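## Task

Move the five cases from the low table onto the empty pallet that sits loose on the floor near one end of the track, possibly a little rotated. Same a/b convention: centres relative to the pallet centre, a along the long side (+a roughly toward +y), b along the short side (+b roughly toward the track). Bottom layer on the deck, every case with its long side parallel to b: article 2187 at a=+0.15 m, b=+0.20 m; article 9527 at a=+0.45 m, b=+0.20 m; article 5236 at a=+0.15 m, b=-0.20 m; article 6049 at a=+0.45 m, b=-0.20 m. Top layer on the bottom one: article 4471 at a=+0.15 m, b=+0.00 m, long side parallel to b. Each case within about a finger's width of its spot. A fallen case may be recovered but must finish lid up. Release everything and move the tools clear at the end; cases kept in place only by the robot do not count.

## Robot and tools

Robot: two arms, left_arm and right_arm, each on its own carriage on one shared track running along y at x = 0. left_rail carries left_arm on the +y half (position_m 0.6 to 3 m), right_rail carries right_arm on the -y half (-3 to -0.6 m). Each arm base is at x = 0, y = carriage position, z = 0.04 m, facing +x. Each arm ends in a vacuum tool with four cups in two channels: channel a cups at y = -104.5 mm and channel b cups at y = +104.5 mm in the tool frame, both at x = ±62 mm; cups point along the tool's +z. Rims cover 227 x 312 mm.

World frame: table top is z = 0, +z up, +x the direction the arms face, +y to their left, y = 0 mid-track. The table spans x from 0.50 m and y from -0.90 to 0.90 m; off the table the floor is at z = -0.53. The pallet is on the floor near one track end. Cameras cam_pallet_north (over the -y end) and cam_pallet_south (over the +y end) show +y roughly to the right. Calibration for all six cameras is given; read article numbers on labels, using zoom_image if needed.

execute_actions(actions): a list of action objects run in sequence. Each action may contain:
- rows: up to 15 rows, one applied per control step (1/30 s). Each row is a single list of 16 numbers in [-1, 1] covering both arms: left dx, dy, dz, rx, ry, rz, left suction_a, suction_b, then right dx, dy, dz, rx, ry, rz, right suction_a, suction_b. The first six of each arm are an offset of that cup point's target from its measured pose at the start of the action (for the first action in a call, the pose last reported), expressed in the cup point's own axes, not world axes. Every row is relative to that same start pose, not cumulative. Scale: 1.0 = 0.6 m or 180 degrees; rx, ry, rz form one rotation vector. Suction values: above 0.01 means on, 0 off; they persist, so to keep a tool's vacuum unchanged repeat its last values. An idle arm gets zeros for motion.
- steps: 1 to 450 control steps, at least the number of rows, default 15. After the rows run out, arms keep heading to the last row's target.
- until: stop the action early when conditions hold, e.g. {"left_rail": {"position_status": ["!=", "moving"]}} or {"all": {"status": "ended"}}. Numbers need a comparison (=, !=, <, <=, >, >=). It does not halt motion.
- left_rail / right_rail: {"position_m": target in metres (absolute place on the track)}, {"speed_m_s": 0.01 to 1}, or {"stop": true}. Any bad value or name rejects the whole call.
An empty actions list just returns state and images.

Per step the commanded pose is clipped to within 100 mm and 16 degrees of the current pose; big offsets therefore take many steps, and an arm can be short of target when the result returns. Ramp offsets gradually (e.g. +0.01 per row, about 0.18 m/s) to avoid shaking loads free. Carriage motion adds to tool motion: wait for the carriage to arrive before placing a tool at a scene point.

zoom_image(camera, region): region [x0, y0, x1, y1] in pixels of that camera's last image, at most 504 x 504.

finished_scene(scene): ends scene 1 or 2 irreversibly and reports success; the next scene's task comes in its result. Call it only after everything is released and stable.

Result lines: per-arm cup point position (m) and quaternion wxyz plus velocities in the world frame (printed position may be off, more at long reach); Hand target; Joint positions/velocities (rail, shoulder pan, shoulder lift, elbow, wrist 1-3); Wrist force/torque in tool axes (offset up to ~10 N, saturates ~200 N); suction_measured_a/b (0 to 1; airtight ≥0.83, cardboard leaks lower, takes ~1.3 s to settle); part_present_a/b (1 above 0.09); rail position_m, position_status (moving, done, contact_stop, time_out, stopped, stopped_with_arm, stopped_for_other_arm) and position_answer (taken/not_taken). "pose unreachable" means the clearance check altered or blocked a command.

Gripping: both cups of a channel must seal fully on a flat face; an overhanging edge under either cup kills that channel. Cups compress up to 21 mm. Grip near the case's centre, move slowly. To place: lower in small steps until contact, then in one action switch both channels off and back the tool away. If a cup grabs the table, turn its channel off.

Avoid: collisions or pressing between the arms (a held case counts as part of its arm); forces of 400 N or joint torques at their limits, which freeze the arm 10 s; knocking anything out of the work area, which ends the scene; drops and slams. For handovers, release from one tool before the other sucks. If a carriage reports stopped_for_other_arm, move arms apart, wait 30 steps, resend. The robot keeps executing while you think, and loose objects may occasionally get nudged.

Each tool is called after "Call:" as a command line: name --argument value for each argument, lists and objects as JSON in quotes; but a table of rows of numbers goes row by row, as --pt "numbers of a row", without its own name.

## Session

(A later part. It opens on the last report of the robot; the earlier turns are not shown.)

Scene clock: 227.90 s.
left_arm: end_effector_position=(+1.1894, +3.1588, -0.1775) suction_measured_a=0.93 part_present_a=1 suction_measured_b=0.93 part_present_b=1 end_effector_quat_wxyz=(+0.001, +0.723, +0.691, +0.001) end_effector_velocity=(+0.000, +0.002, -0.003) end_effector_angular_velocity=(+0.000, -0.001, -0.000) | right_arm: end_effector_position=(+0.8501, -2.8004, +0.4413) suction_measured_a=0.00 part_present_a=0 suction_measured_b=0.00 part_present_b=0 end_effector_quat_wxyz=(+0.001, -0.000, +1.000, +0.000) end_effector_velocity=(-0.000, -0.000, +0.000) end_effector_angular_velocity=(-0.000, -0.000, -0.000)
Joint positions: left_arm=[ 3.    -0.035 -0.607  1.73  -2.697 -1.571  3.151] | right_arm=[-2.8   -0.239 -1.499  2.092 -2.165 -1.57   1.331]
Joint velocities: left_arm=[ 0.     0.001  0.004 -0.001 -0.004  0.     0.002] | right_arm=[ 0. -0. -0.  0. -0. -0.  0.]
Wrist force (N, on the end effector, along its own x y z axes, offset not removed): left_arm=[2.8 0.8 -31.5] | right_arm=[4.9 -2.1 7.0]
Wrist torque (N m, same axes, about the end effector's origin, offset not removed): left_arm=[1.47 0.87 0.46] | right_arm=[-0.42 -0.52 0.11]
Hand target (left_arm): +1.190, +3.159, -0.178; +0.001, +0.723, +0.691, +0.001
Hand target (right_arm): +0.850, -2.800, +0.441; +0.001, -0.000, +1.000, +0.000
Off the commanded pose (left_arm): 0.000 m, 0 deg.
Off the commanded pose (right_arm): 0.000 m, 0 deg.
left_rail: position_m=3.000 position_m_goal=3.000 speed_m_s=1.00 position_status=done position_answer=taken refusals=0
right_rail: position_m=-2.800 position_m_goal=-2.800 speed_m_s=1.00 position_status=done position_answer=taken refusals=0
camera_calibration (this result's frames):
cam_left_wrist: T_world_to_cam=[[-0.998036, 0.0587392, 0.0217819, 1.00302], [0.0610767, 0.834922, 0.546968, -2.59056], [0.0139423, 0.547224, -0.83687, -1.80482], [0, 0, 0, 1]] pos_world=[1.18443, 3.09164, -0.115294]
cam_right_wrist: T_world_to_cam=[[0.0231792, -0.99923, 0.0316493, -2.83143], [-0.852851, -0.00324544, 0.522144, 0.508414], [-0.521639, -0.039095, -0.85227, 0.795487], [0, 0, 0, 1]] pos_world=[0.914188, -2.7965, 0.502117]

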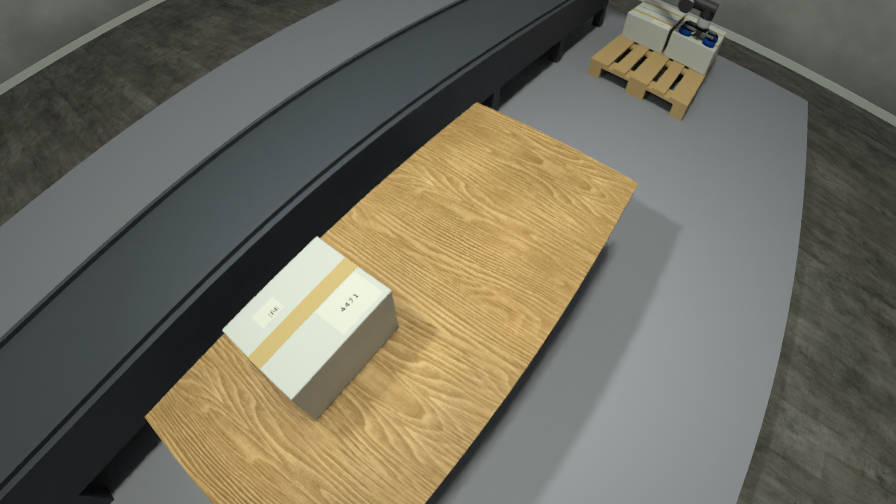

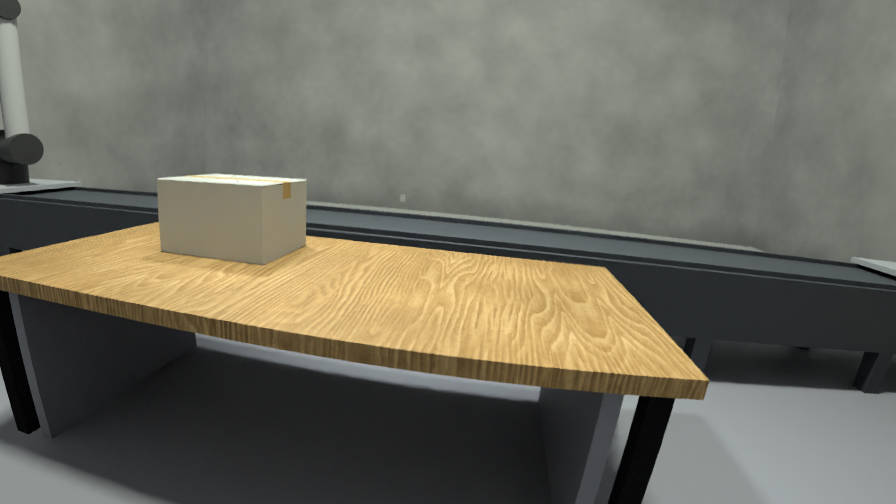

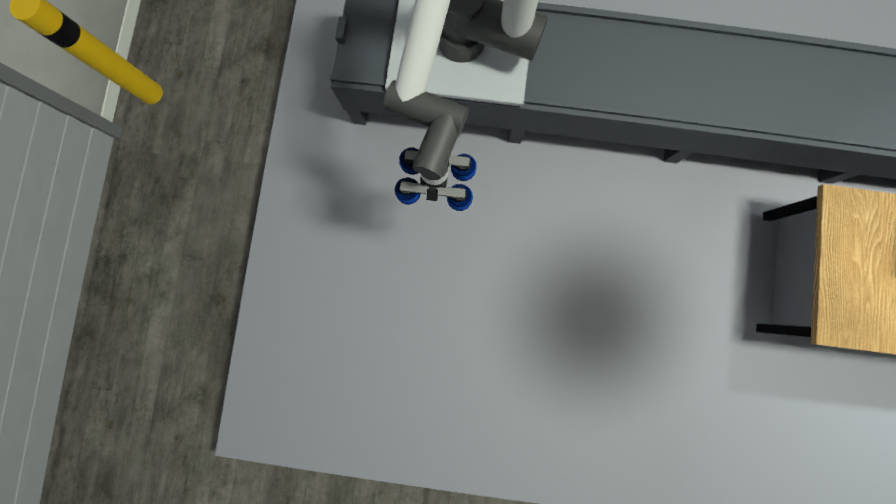

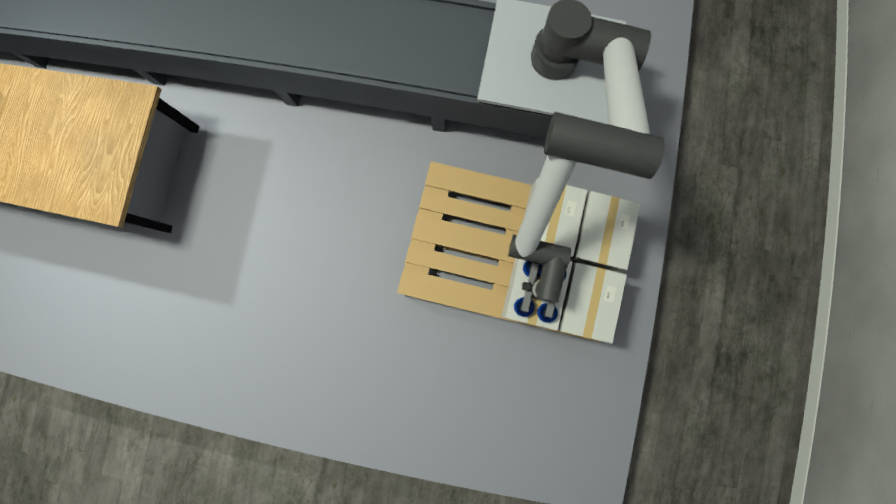

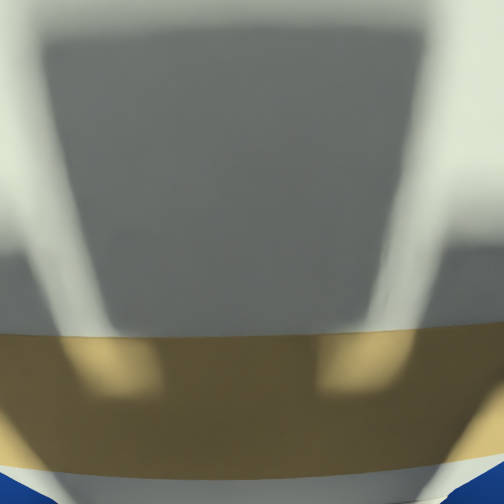

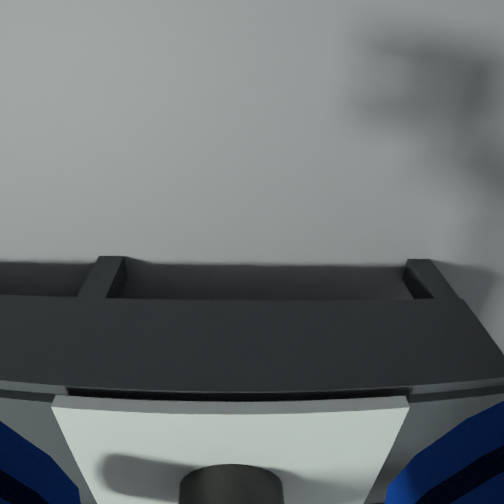

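Call:
execute_actions --actions '[{"rows":[[0,0,0.0025,0,0,0,1,1,0,0,0,0,0,0,0,0]],"steps":5},{"rows":[[0,0,-0.003,0,0,0,0,0,0,0,0,0,0,0,0,0],[0,0,-0.006,0,0,0,0,0,0,0,0,0,0,0,0,0],[0,0,-0.01,0,0,0,0,0,0,0,0,0,0,0,0,0],[0,0,-0.014,0,0,0,0,0,0,0,0,0,0,0,0,0],[0,0,-0.018,0,0,0,0,0,0,0,0,0,0,0,0,0],[0,0,-0.024,0,0,0,0,0,0,0,0,0,0,0,0,0],[0,0,-0.03,0,0,0,0,0,0,0,0,0,0,0,0,0],[0,0,-0.04,0,0,0,0,0,0,0,0,0,0,0,0,0],[0,0,-0.06,0,0,0,0,0,0,0,0,0,0,0,0,0],[0,0,-0.086,0,0,0,0,0,0,0,0,0,0,0,0,0]],"steps":18},{"left_rail":{"position_m":0.6},"rows":[[-0.83,-0.2,-0.675,0,0,-0.0146,0,0,0,0,0,0,0,0,0,0]],"steps":46},{"rows":[[-0.989,-0.426,0,0,0,-0.5,0,0,0,0,0,0,0,0,0,0]],"steps":48}]'

Scene clock: 241.90 s.
left_arm: end_effector_position=(+0.7904, -0.3265, +0.2756) suction_measured_a=0.00 part_present_a=0 suction_measured_b=0.00 part_present_b=0 end_effector_quat_wxyz=(+0.000, +0.001, +1.000, -0.001) end_effector_velocity=(-0.000, -0.002, +0.000) end_effector_angular_velocity=(+0.007, +0.001, +0.030) | right_arm: end_effector_position=(+0.8501, -2.8004, +0.4413) suction_measured_a=0.00 part_present_a=0 suction_measured_b=0.00 part_present_b=0 end_effector_quat_wxyz=(+0.001, -0.000, +1.000, +0.000) end_effector_velocity=(+0.000, -0.000, -0.000) end_effector_angular_velocity=(+0.000, +0.000, -0.000)
Joint positions: left_arm=[ 0.6   -1.03  -1.006  1.657 -2.224 -1.572  0.542] | right_arm=[-2.8   -0.239 -1.499  2.092 -2.165 -1.57   1.331]
Joint velocities: left_arm=[ 0.    -0.002  0.002 -0.006  0.01   0.003 -0.032] | right_arm=[ 0. -0.  0. -0.  0. -0. -0.]
Wrist force (N, on the end effector, along its own x y z axes, offset not removed): left_arm=[-1.2 -0.6 1.7] | right_arm=[-1.6 -2.8 7.3]
Wrist torque (N m, same axes, about the end effector's origin, offset not removed): left_arm=[-0.36 0.77 0.44] | right_arm=[-0.31 0.33 0.12]
Hand target (left_arm): +0.790, -0.327, +0.276; +0.000, -0.001, +1.000, -0.001
Hand target (right_arm): +0.850, -2.800, +0.441; +0.001, -0.000, +1.000, +0.000
Off the commanded pose (left_arm): 0.001 m, 0 deg.
Off the commanded pose (right_arm): 0.000 m, 0 deg.
left_rail: position_m=0.600 position_m_goal=0.600 speed_m_s=1.00 position_status=done position_answer=taken refusals=0
right_rail: position_m=-2.800 position_m_goal=-2.800 speed_m_s=1.00 position_status=done position_answer=taken refusals=0
camera_calibration (this result's frames):
cam_left_wrist: T_world_to_cam=[[-0.0154235, -0.999533, 0.0263979, -0.323834], [-0.837286, 0.027342, 0.54608, 0.542652], [-0.546547, -0.0136801, -0.837317, 0.747118], [0, 0, 0, 1]] pos_world=[0.857695, -0.328299, 0.337791]
cam_right_wrist: T_world_to_cam=[[0.0231791, -0.99923, 0.0316494, -2.83143], [-0.852851, -0.00324527, 0.522144, 0.508414], [-0.521639, -0.0390951, -0.85227, 0.795487], [0, 0, 0, 1]] pos_world=[0.914188, -2.7965, 0.502117]

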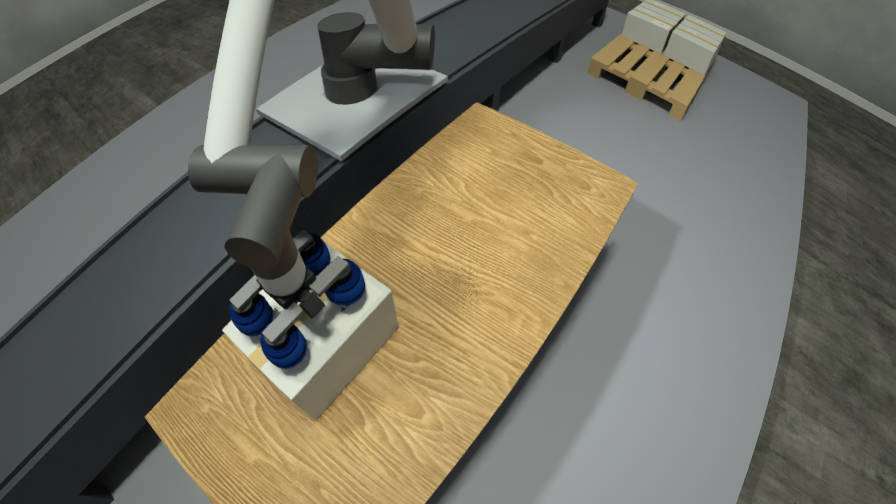

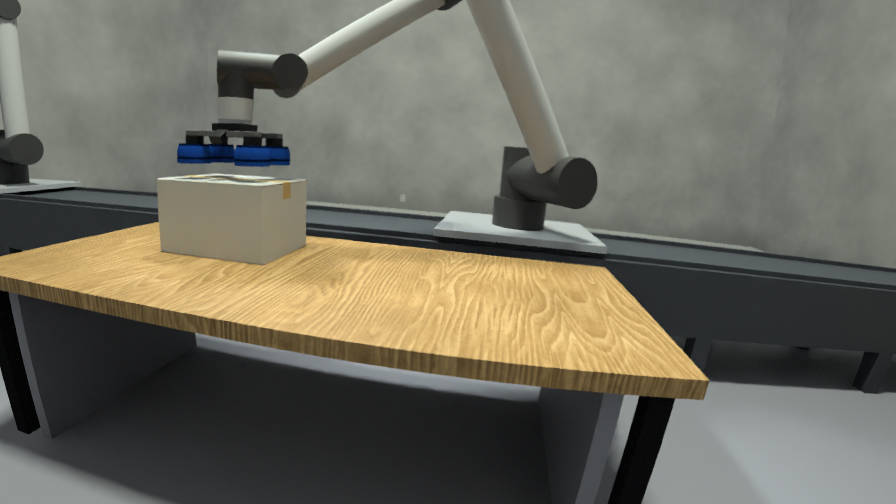

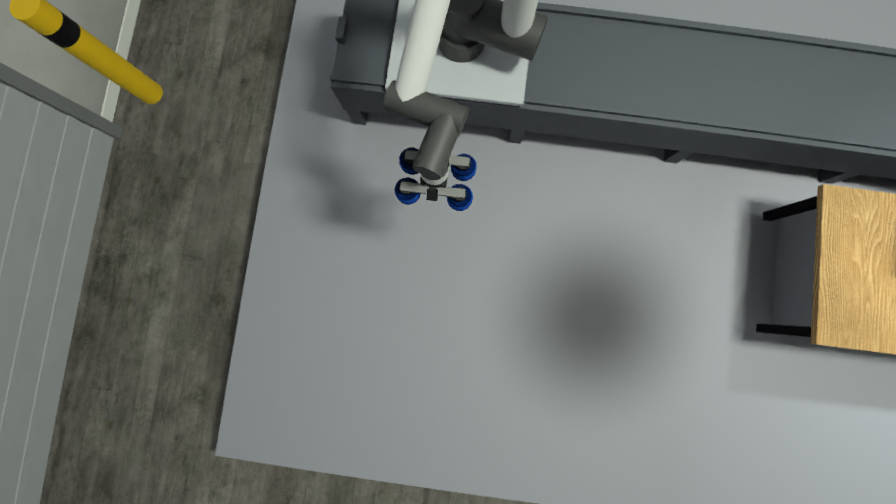

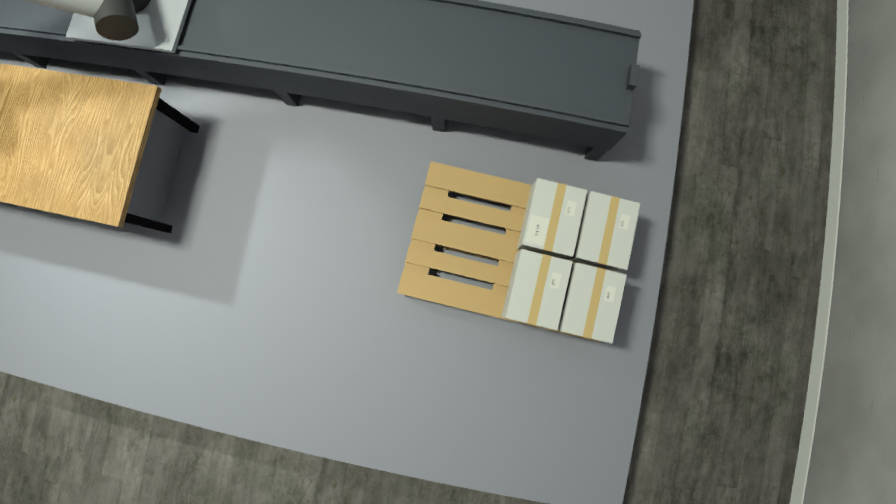

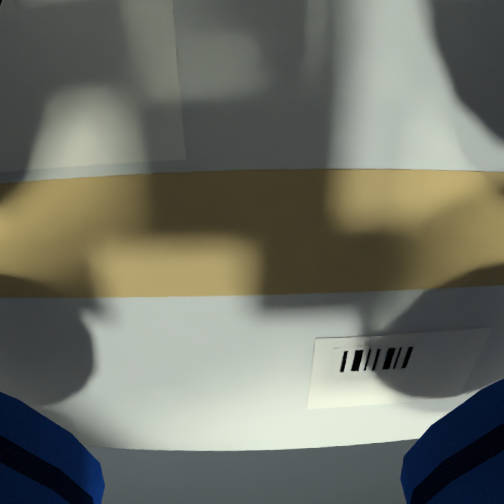

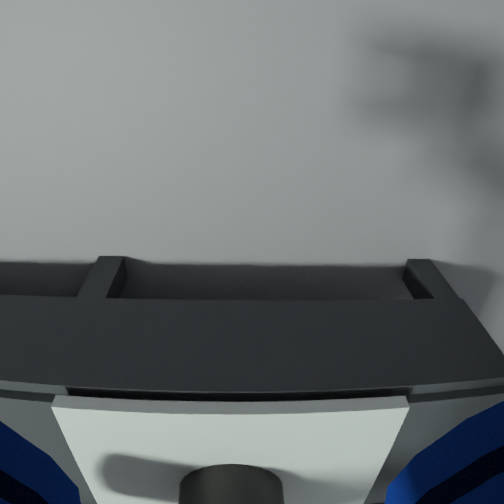

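Call:
execute_actions --actions '[{"rows":[[0.004,0.0075,0.02,0,0,-0.0009,1,1,0,0,0,0,0,0,0,0],[0.004,0.0075,0.05,0,0,-0.0009,1,1,0,0,0,0,0,0,0,0],[0.004,0.0075,0.092,0,0,-0.0009,1,1,0,0,0,0,0,0,0,0]],"steps":20},{"left_rail":{"position_m":3.0},"rows":[[0,0,-0.01,0,0,0,1,1,0,0,0,0,0,0,0,0],[0,0,-0.02,0,0,0,1,1,0,0,0,0,0,0,0,0],[0,0.01,-0.035,0,0,0,1,1,0,0,0,0,0,0,0,0],[0,0.03,-0.05,0,0,0,1,1,0,0,0,0,0,0,0,0],[0,0.07,-0.05,0,0,0,1,1,0,0,0,0,0,0,0,0],[0,0.12,-0.05,0,0,0,1,1,0,0,0,0,0,0,0,0],[0,0.9,-0.05,0,0,0,1,1,0,0,0,0,0,0,0,0]],"steps":44},{"rows":[[-0.02,0.05,0.01,0,0,0.02,1,1,0,0,0,0,0,0,0,0],[-0.337,0.918,0.28,0,0,0.05,1,1,0,0,0,0,0,0,0,0],[-0.337,0.918,0.28,0,0,0.5146,1,1,0,0,0,0,0,0,0,0]],"steps":52}]'

Scene clock: 254.70 s.
left_arm: end_effector_position=(+0.9907, +3.1687, +0.0815) suction_measured_a=0.93 part_present_a=1 suction_measured_b=0.93 part_present_b=1 end_effector_quat_wxyz=(+0.001, +0.722, +0.692, +0.001) end_effector_velocity=(+0.000, +0.001, -0.000) end_effector_angular_velocity=(-0.002, +0.003, -0.013) | right_arm: end_effector_position=(+0.8501, -2.8004, +0.4413) suction_measured_a=0.00 part_present_a=0 suction_measured_b=0.00 part_present_b=0 end_effector_quat_wxyz=(+0.001, -0.000, +1.000, +0.000) end_effector_velocity=(-0.000, +0.000, +0.000) end_effector_angular_velocity=(-0.000, -0.000, +0.000)
Joint positions: left_arm=[ 3.    -0.032 -1.002  2.055 -2.626 -1.571  3.152] | right_arm=[-2.8   -0.239 -1.499  2.092 -2.165 -1.57   1.331]
Joint velocities: left_arm=[ 0.     0.002  0.001 -0.002  0.004 -0.002  0.015] | right_arm=[ 0.  0. -0.  0. -0. -0. -0.]
Wrist force (N, on the end effector, along its own x y z axes, offset not removed): left_arm=[0.2 1.6 -58.1] | right_arm=[10.2 -6.4 5.5]
Wrist torque (N m, same axes, about the end effector's origin, offset not removed): left_arm=[1.20 1.08 0.40] | right_arm=[-1.04 -1.55 -0.03]
Hand target (left_arm): +0.991, +3.169, +0.081; +0.001, +0.723, +0.691, +0.000
Hand target (right_arm): +0.850, -2.800, +0.441; +0.001, -0.000, +1.000, +0.000
Off the commanded pose (left_arm): 0.001 m, 0 deg.
Off the commanded pose (right_arm): 0.000 m, 0 deg.
left_rail: position_m=3.000 position_m_goal=3.000 speed_m_s=1.00 position_status=done position_answer=taken refusals=0
right_rail: position_m=-2.800 position_m_goal=-2.800 speed_m_s=1.00 position_status=done position_answer=taken refusals=0
camera_calibration (this result's frames):
cam_left_wrist: T_world_to_cam=[[-0.998126, 0.0572703, 0.0215512, 0.803202], [0.0597326, 0.835474, 0.546274, -2.72866], [0.0132798, 0.546538, -0.837329, -1.58789], [0, 0, 0, 1]] pos_world=[0.985773, 3.10156, 0.143701]
cam_right_wrist: T_world_to_cam=[[0.0231795, -0.99923, 0.0316494, -2.83143], [-0.852851, -0.00324561, 0.522144, 0.508413], [-0.521639, -0.0390952, -0.85227, 0.795486], [0, 0, 0, 1]] pos_world=[0.914188, -2.7965, 0.502117]

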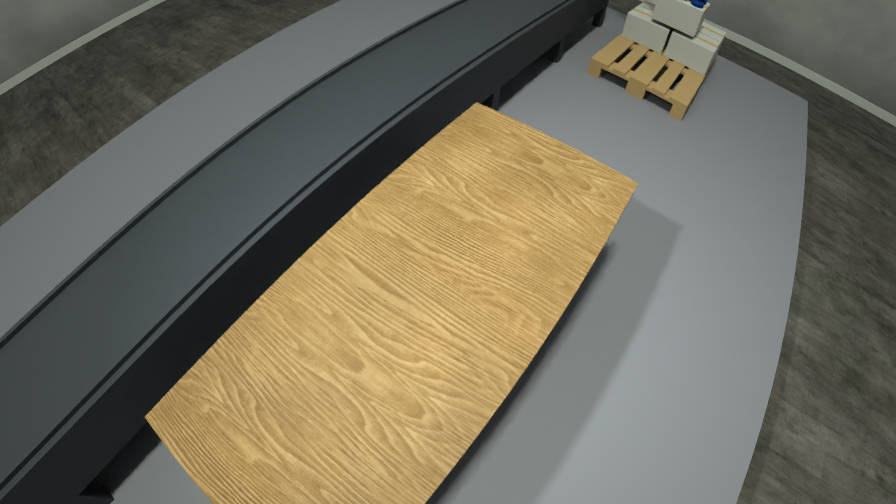

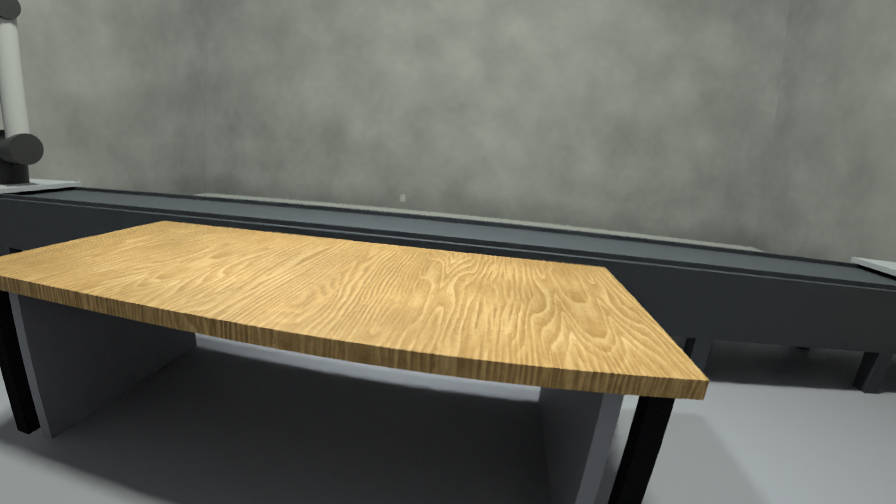

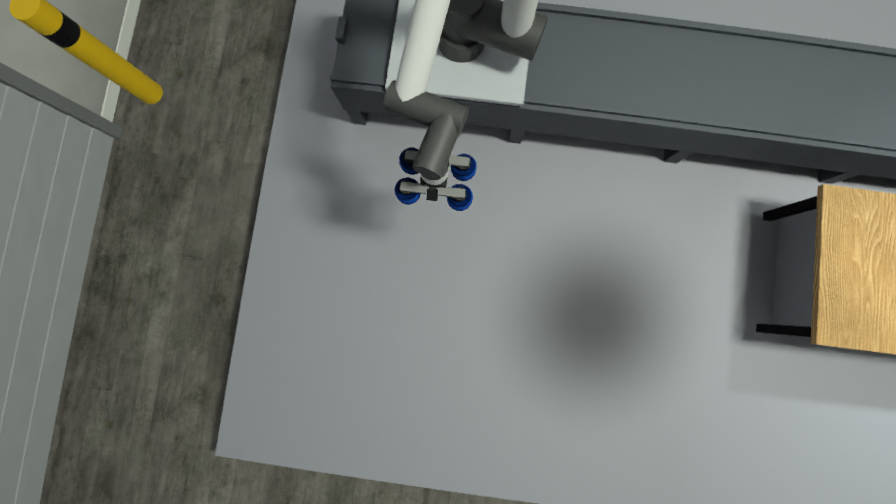

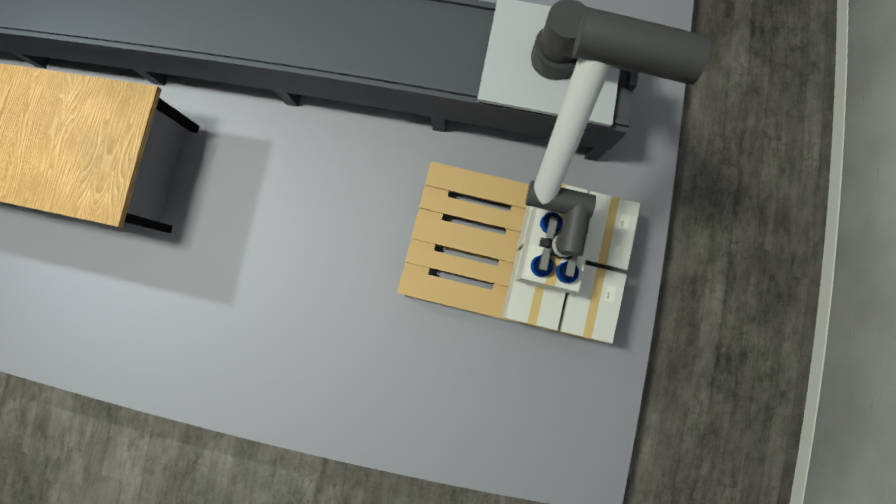

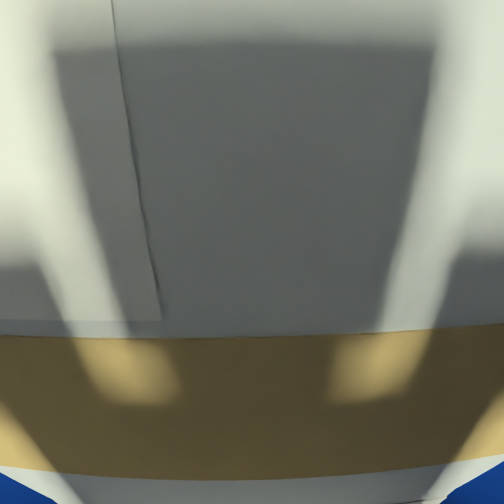

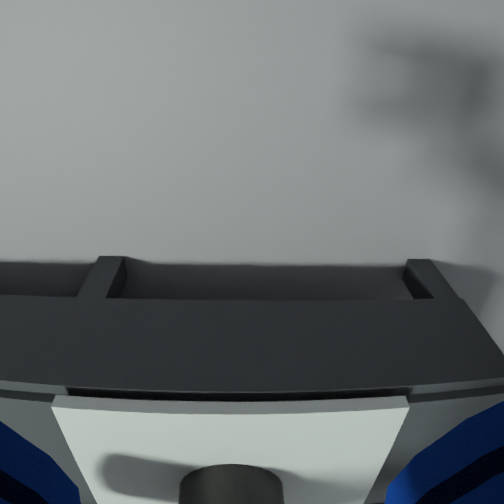

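Box sits 2 mm toward −tool y, 1 mm +x; compensate.

Call:
execute_actions --actions '[{"rows":[[0,0,0.012,0,0,0.0004,1,1,0,0,0,0,0,0,0,0],[-0.002,0.002,0.025,0,0,0.0004,1,1,0,0,0,0,0,0,0,0],[-0.003,0.003,0.04,0,0,0.0004,1,1,0,0,0,0,0,0,0,0],[-0.003,0.003,0.051,0,0,0.0004,1,1,0,0,0,0,0,0,0,0],[-0.003,0.003,0.0575,0,0,0.0004,1,1,0,0,0,0,0,0,0,0]],"steps":15}]'

Call:
zoom_image --camera "cam_pallet_south" --region '[470,170,650,350]'

Scene clock: 260.50 s.
left_arm: end_effector_position=(+0.9923, +3.1668, +0.0473) suction_measured_a=0.93 part_present_a=1 suction_measured_b=0.93 part_present_b=1 end_effector_quat_wxyz=(+0.001, +0.723, +0.691, +0.000) end_effector_velocity=(+0.001, -0.000, -0.006) end_effector_angular_velocity=(+0.001, -0.001, -0.000) | right_arm: end_effector_position=(+0.8501, -2.8004, +0.4413) suction_measured_a=0.00 part_present_a=0 suction_measured_b=0.00 part_present_b=0 end_effector_quat_wxyz=(+0.001, -0.000, +1.000, +0.000) end_effector_velocity=(-0.000, +0.000, +0.000) end_effector_angular_velocity=(-0.000, -0.000, -0.000)
Joint positions: left_arm=[ 3.    -0.034 -0.962  2.058 -2.669 -1.572  3.152] | right_arm=[-2.8   -0.239 -1.499  2.092 -2.165 -1.57   1.331]
Joint velocities: left_arm=[ 0.    -0.     0.007 -0.    -0.008  0.001 -0.   ] | right_arm=[ 0.  0. -0.  0.  0. -0.  0.]
Wrist force (N, on the end effector, along its own x y z axes, offset not removed): left_arm=[-2.8 2.1 -54.7] | right_arm=[1.8 -7.3 5.5]
Wrist torque (N m, same axes, about the end effector's origin, offset not removed): left_arm=[1.23 1.36 0.35] | right_arm=[-0.92 -0.55 0.25]
Hand target (left_arm): +0.992, +3.167, +0.047; +0.001, +0.723, +0.691, +0.001
Hand target (right_arm): +0.850, -2.800, +0.441; +0.001, -0.000, +1.000, +0.000
Off the commanded pose (left_arm): 0.000 m, 0 deg.
Off the commanded pose (right_arm): 0.000 m, 0 deg.
left_rail: position_m=3.000 position_m_goal=3.000 speed_m_s=1.00 position_status=done position_answer=taken refusals=0
right_rail: position_m=-2.800 position_m_goal=-2.800 speed_m_s=1.00 position_status=done position_answer=taken refusals=0
camera_calibration (this result's frames):
cam_left_wrist: T_world_to_cam=[[-0.998051, 0.0584907, 0.021754, 0.801654], [0.0608669, 0.835471, 0.546153, -2.70964], [0.0137701, 0.546413, -0.837403, -1.61556], [0, 0, 0, 1]] pos_world=[0.987265, 3.0997, 0.10956]
cam_right_wrist: T_world_to_cam=[[0.0231792, -0.99923, 0.0316492, -2.83143], [-0.852851, -0.00324552, 0.522144, 0.508413], [-0.521639, -0.039095, -0.85227, 0.795487], [0, 0, 0, 1]] pos_world=[0.914188, -2.7965, 0.502117]

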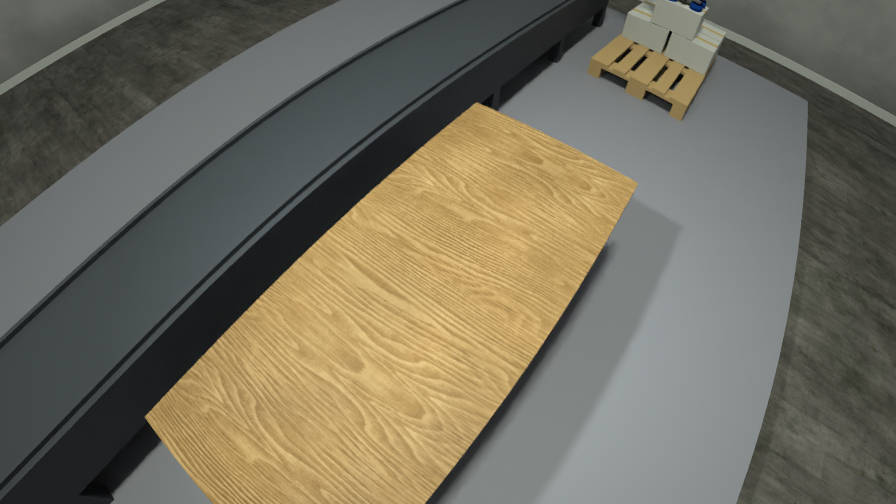

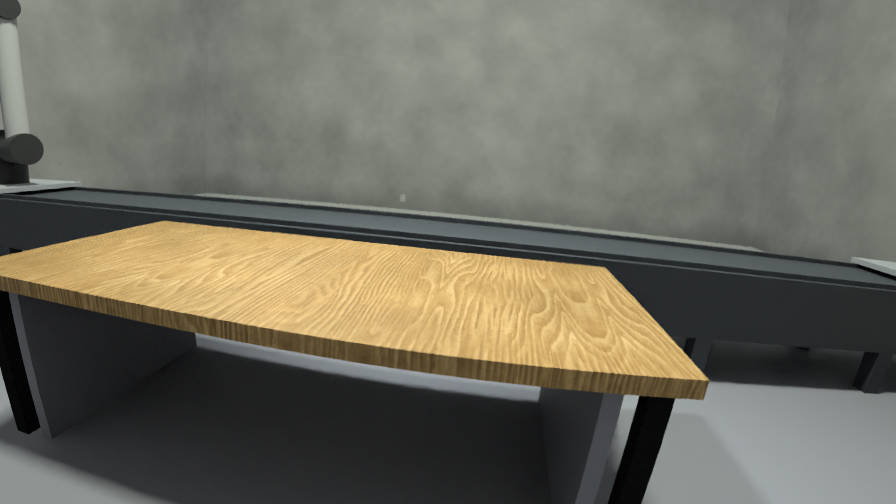

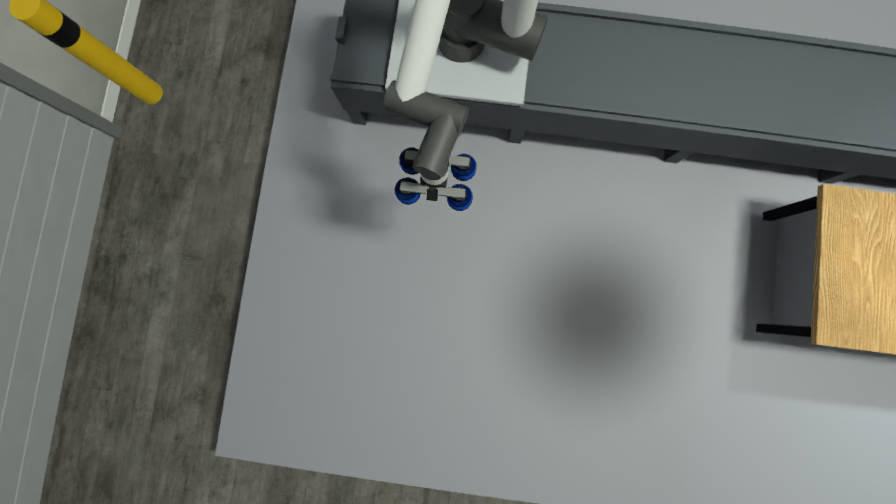

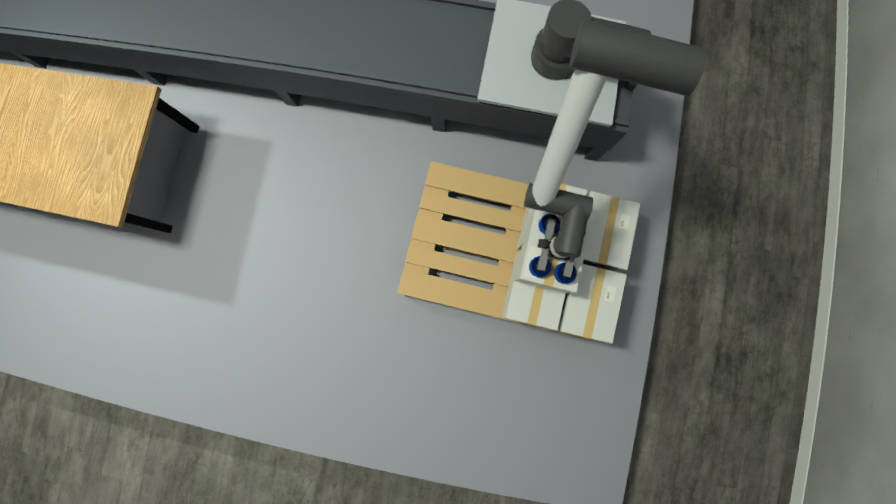

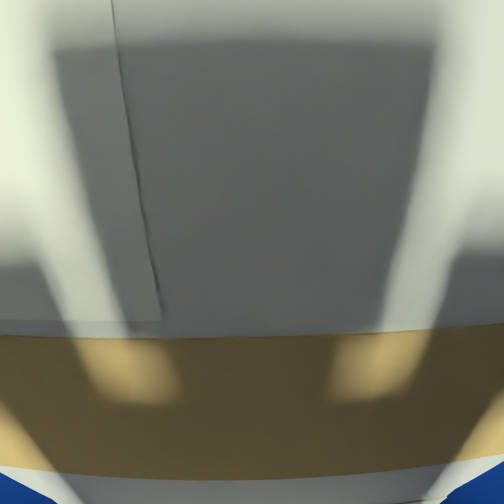

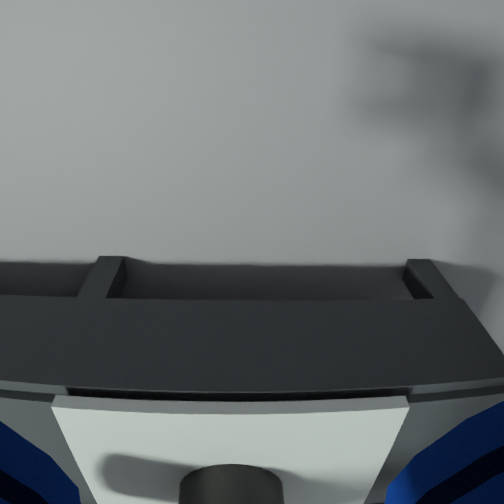

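Region (470, 170, 650, 350) of cam_pallet_south's 896x504 image, scaled by 2.800, with more detail than that image has.

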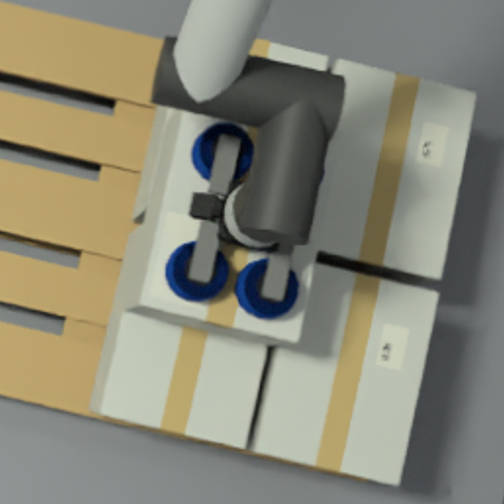

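Call:
execute_actions --actions '[{"rows":[[0,0,0.0035,0,0,0,1,1,0,0,0,0,0,0,0,0]],"steps":6},{"rows":[[0,0,-0.003,0,0,0,0,0,0,0,0,0,0,0,0,0],[0,0,-0.006,0,0,0,0,0,0,0,0,0,0,0,0,0],[0,0,-0.01,0,0,0,0,0,0,0,0,0,0,0,0,0],[0,0,-0.014,0,0,0,0,0,0,0,0,0,0,0,0,0],[0,0,-0.018,0,0,0,0,0,0,0,0,0,0,0,0,0],[0,0,-0.024,0,0,0,0,0,0,0,0,0,0,0,0,0],[0,0,-0.03,0,0,0,0,0,0,0,0,0,0,0,0,0],[0,0,-0.04,0,0,0,0,0,0,0,0,0,0,0,0,0],[0,0,-0.06,0,0,0,0,0,0,0,0,0,0,0,0,0],[0,0,-0.086,0,0,0,0,0,0,0,0,0,0,0,0,0]],"steps":18},{"left_rail":{"position_m":2.2},"rows":[[0,0,-0.3,0,0,0,0,0,0,0,0,0,0,0,0,0]],"steps":40}]'

Call:
zoom_image --camera "cam_pallet_south" --region '[460,160,660,360]'

Scene clock: 271.50 s.
left_arm: end_effector_position=(+0.9920, +2.3672, +0.2747) suction_measured_a=0.00 part_present_a=0 suction_measured_b=0.00 part_present_b=0 end_effector_quat_wxyz=(+0.001, +0.723, +0.691, +0.000) end_effector_velocity=(+0.000, -0.029, +0.000) end_effector_angular_velocity=(-0.000, -0.000, -0.000) | right_arm: end_effector_position=(+0.8501, -2.8004, +0.4413) suction_measured_a=0.00 part_present_a=0 suction_measured_b=0.00 part_present_b=0 end_effector_quat_wxyz=(+0.001, -0.000, +1.000, +0.000) end_effector_velocity=(-0.000, +0.000, -0.000) end_effector_angular_velocity=(+0.000, +0.000, +0.000)
Joint positions: left_arm=[ 2.2   -0.034 -1.2    1.989 -2.361 -1.571  3.152] | right_arm=[-2.8   -0.239 -1.499  2.092 -2.165 -1.57   1.331]
Joint velocities: left_arm=[-0.029 -0.     0.    -0.     0.     0.    -0.   ] | right_arm=[ 0.  0.  0.  0.  0.  0. -0.]
Wrist force (N, on the end effector, along its own x y z axes, offset not removed): left_arm=[-3.6 0.9 -2.6] | right_arm=[6.7 -4.3 9.5]
Wrist torque (N m, same axes, about the end effector's origin, offset not removed): left_arm=[-0.09 0.92 0.37] | right_arm=[-0.78 -0.81 0.09]
Hand target (left_arm): +0.992, +2.367, +0.275; +0.001, +0.723, +0.691, +0.000
Hand target (right_arm): +0.850, -2.800, +0.441; +0.001, -0.000, +1.000, +0.000
Off the commanded pose (left_arm): 0.000 m, 0 deg.
Off the commanded pose (right_arm): 0.000 m, 0 deg.
left_rail: position_m=2.200 position_m_goal=2.200 speed_m_s=1.00 position_status=moving position_answer=taken refusals=0
right_rail: position_m=-2.800 position_m_goal=-2.800 speed_m_s=1.00 position_status=done position_answer=taken refusals=0
camera_calibration (this result's frames):
cam_left_wrist: T_world_to_cam=[[-0.99803, 0.0586358, 0.0222982, 0.84271], [0.0612843, 0.835384, 0.546239, -2.16596], [0.0134016, 0.54653, -0.837332, -0.988129], [0, 0, 0, 1]] pos_world=[0.987032, 2.30004, 0.336951]
cam_right_wrist: T_world_to_cam=[[0.0231792, -0.99923, 0.0316492, -2.83143], [-0.852851, -0.00324543, 0.522144, 0.508414], [-0.521639, -0.0390949, -0.85227, 0.795487], [0, 0, 0, 1]] pos_world=[0.914188, -2.7965, 0.502117]

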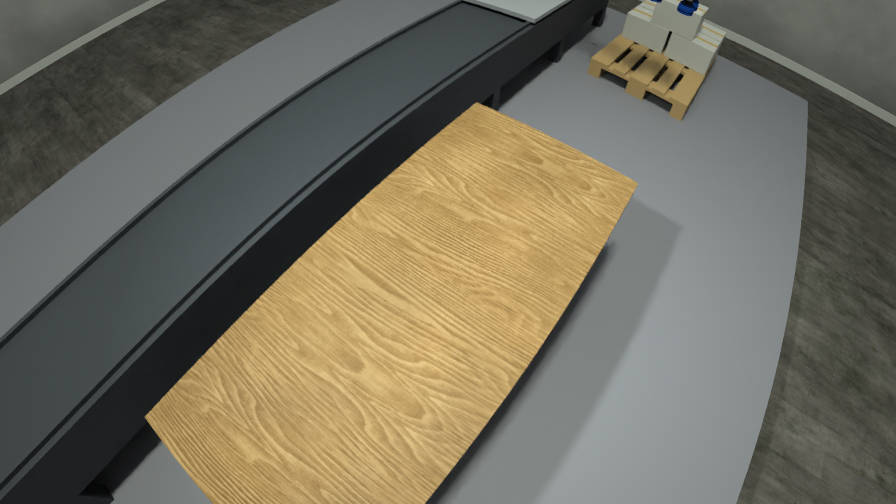

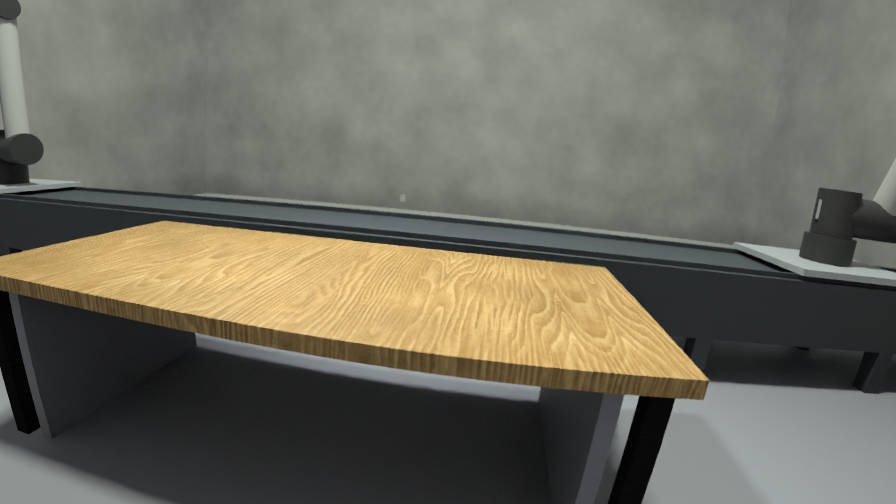

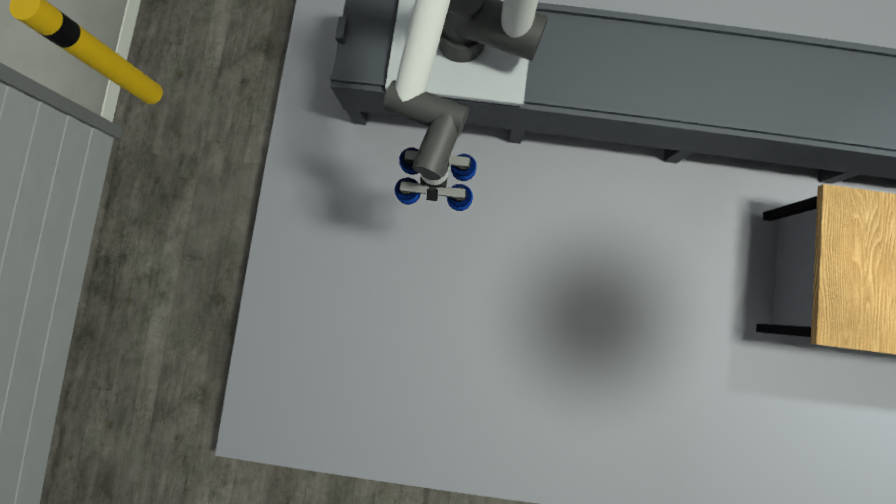

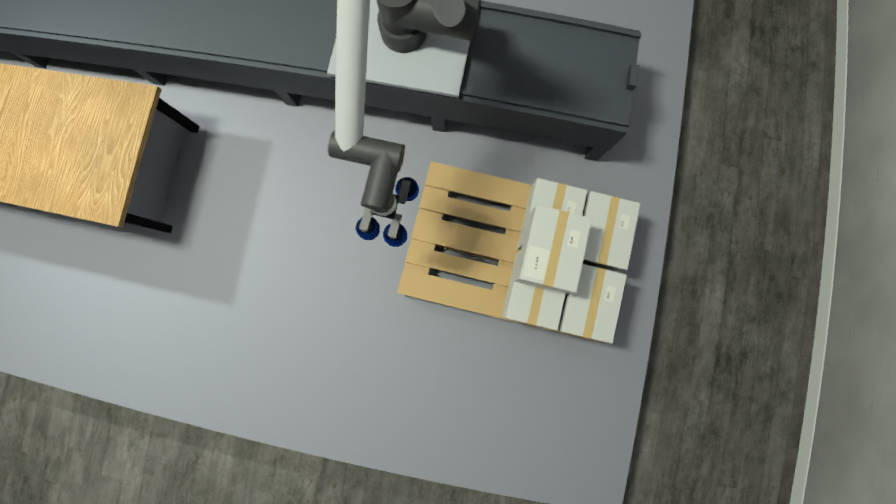

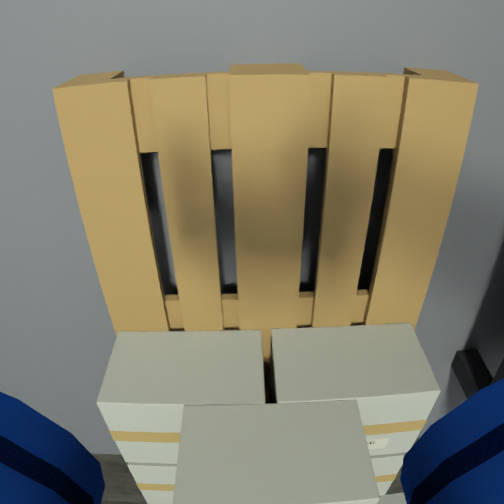

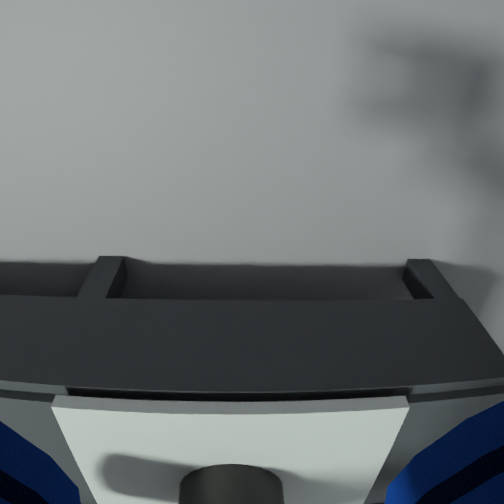

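Region (460, 160, 660, 360) of cam_pallet_south's 896x504 image, scaled by 2.520, with more detail than that image has.

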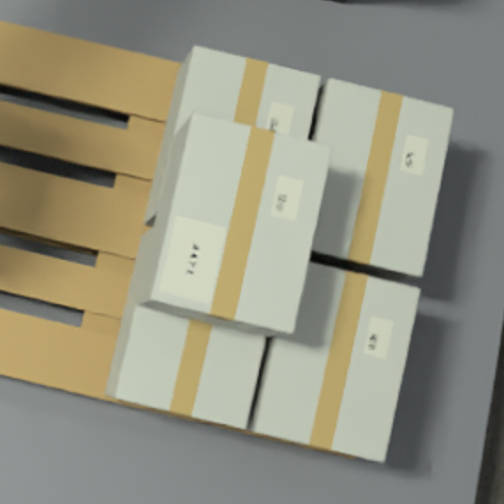

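Call:
finished_scene --scene 2

The scene is finished: the task was done.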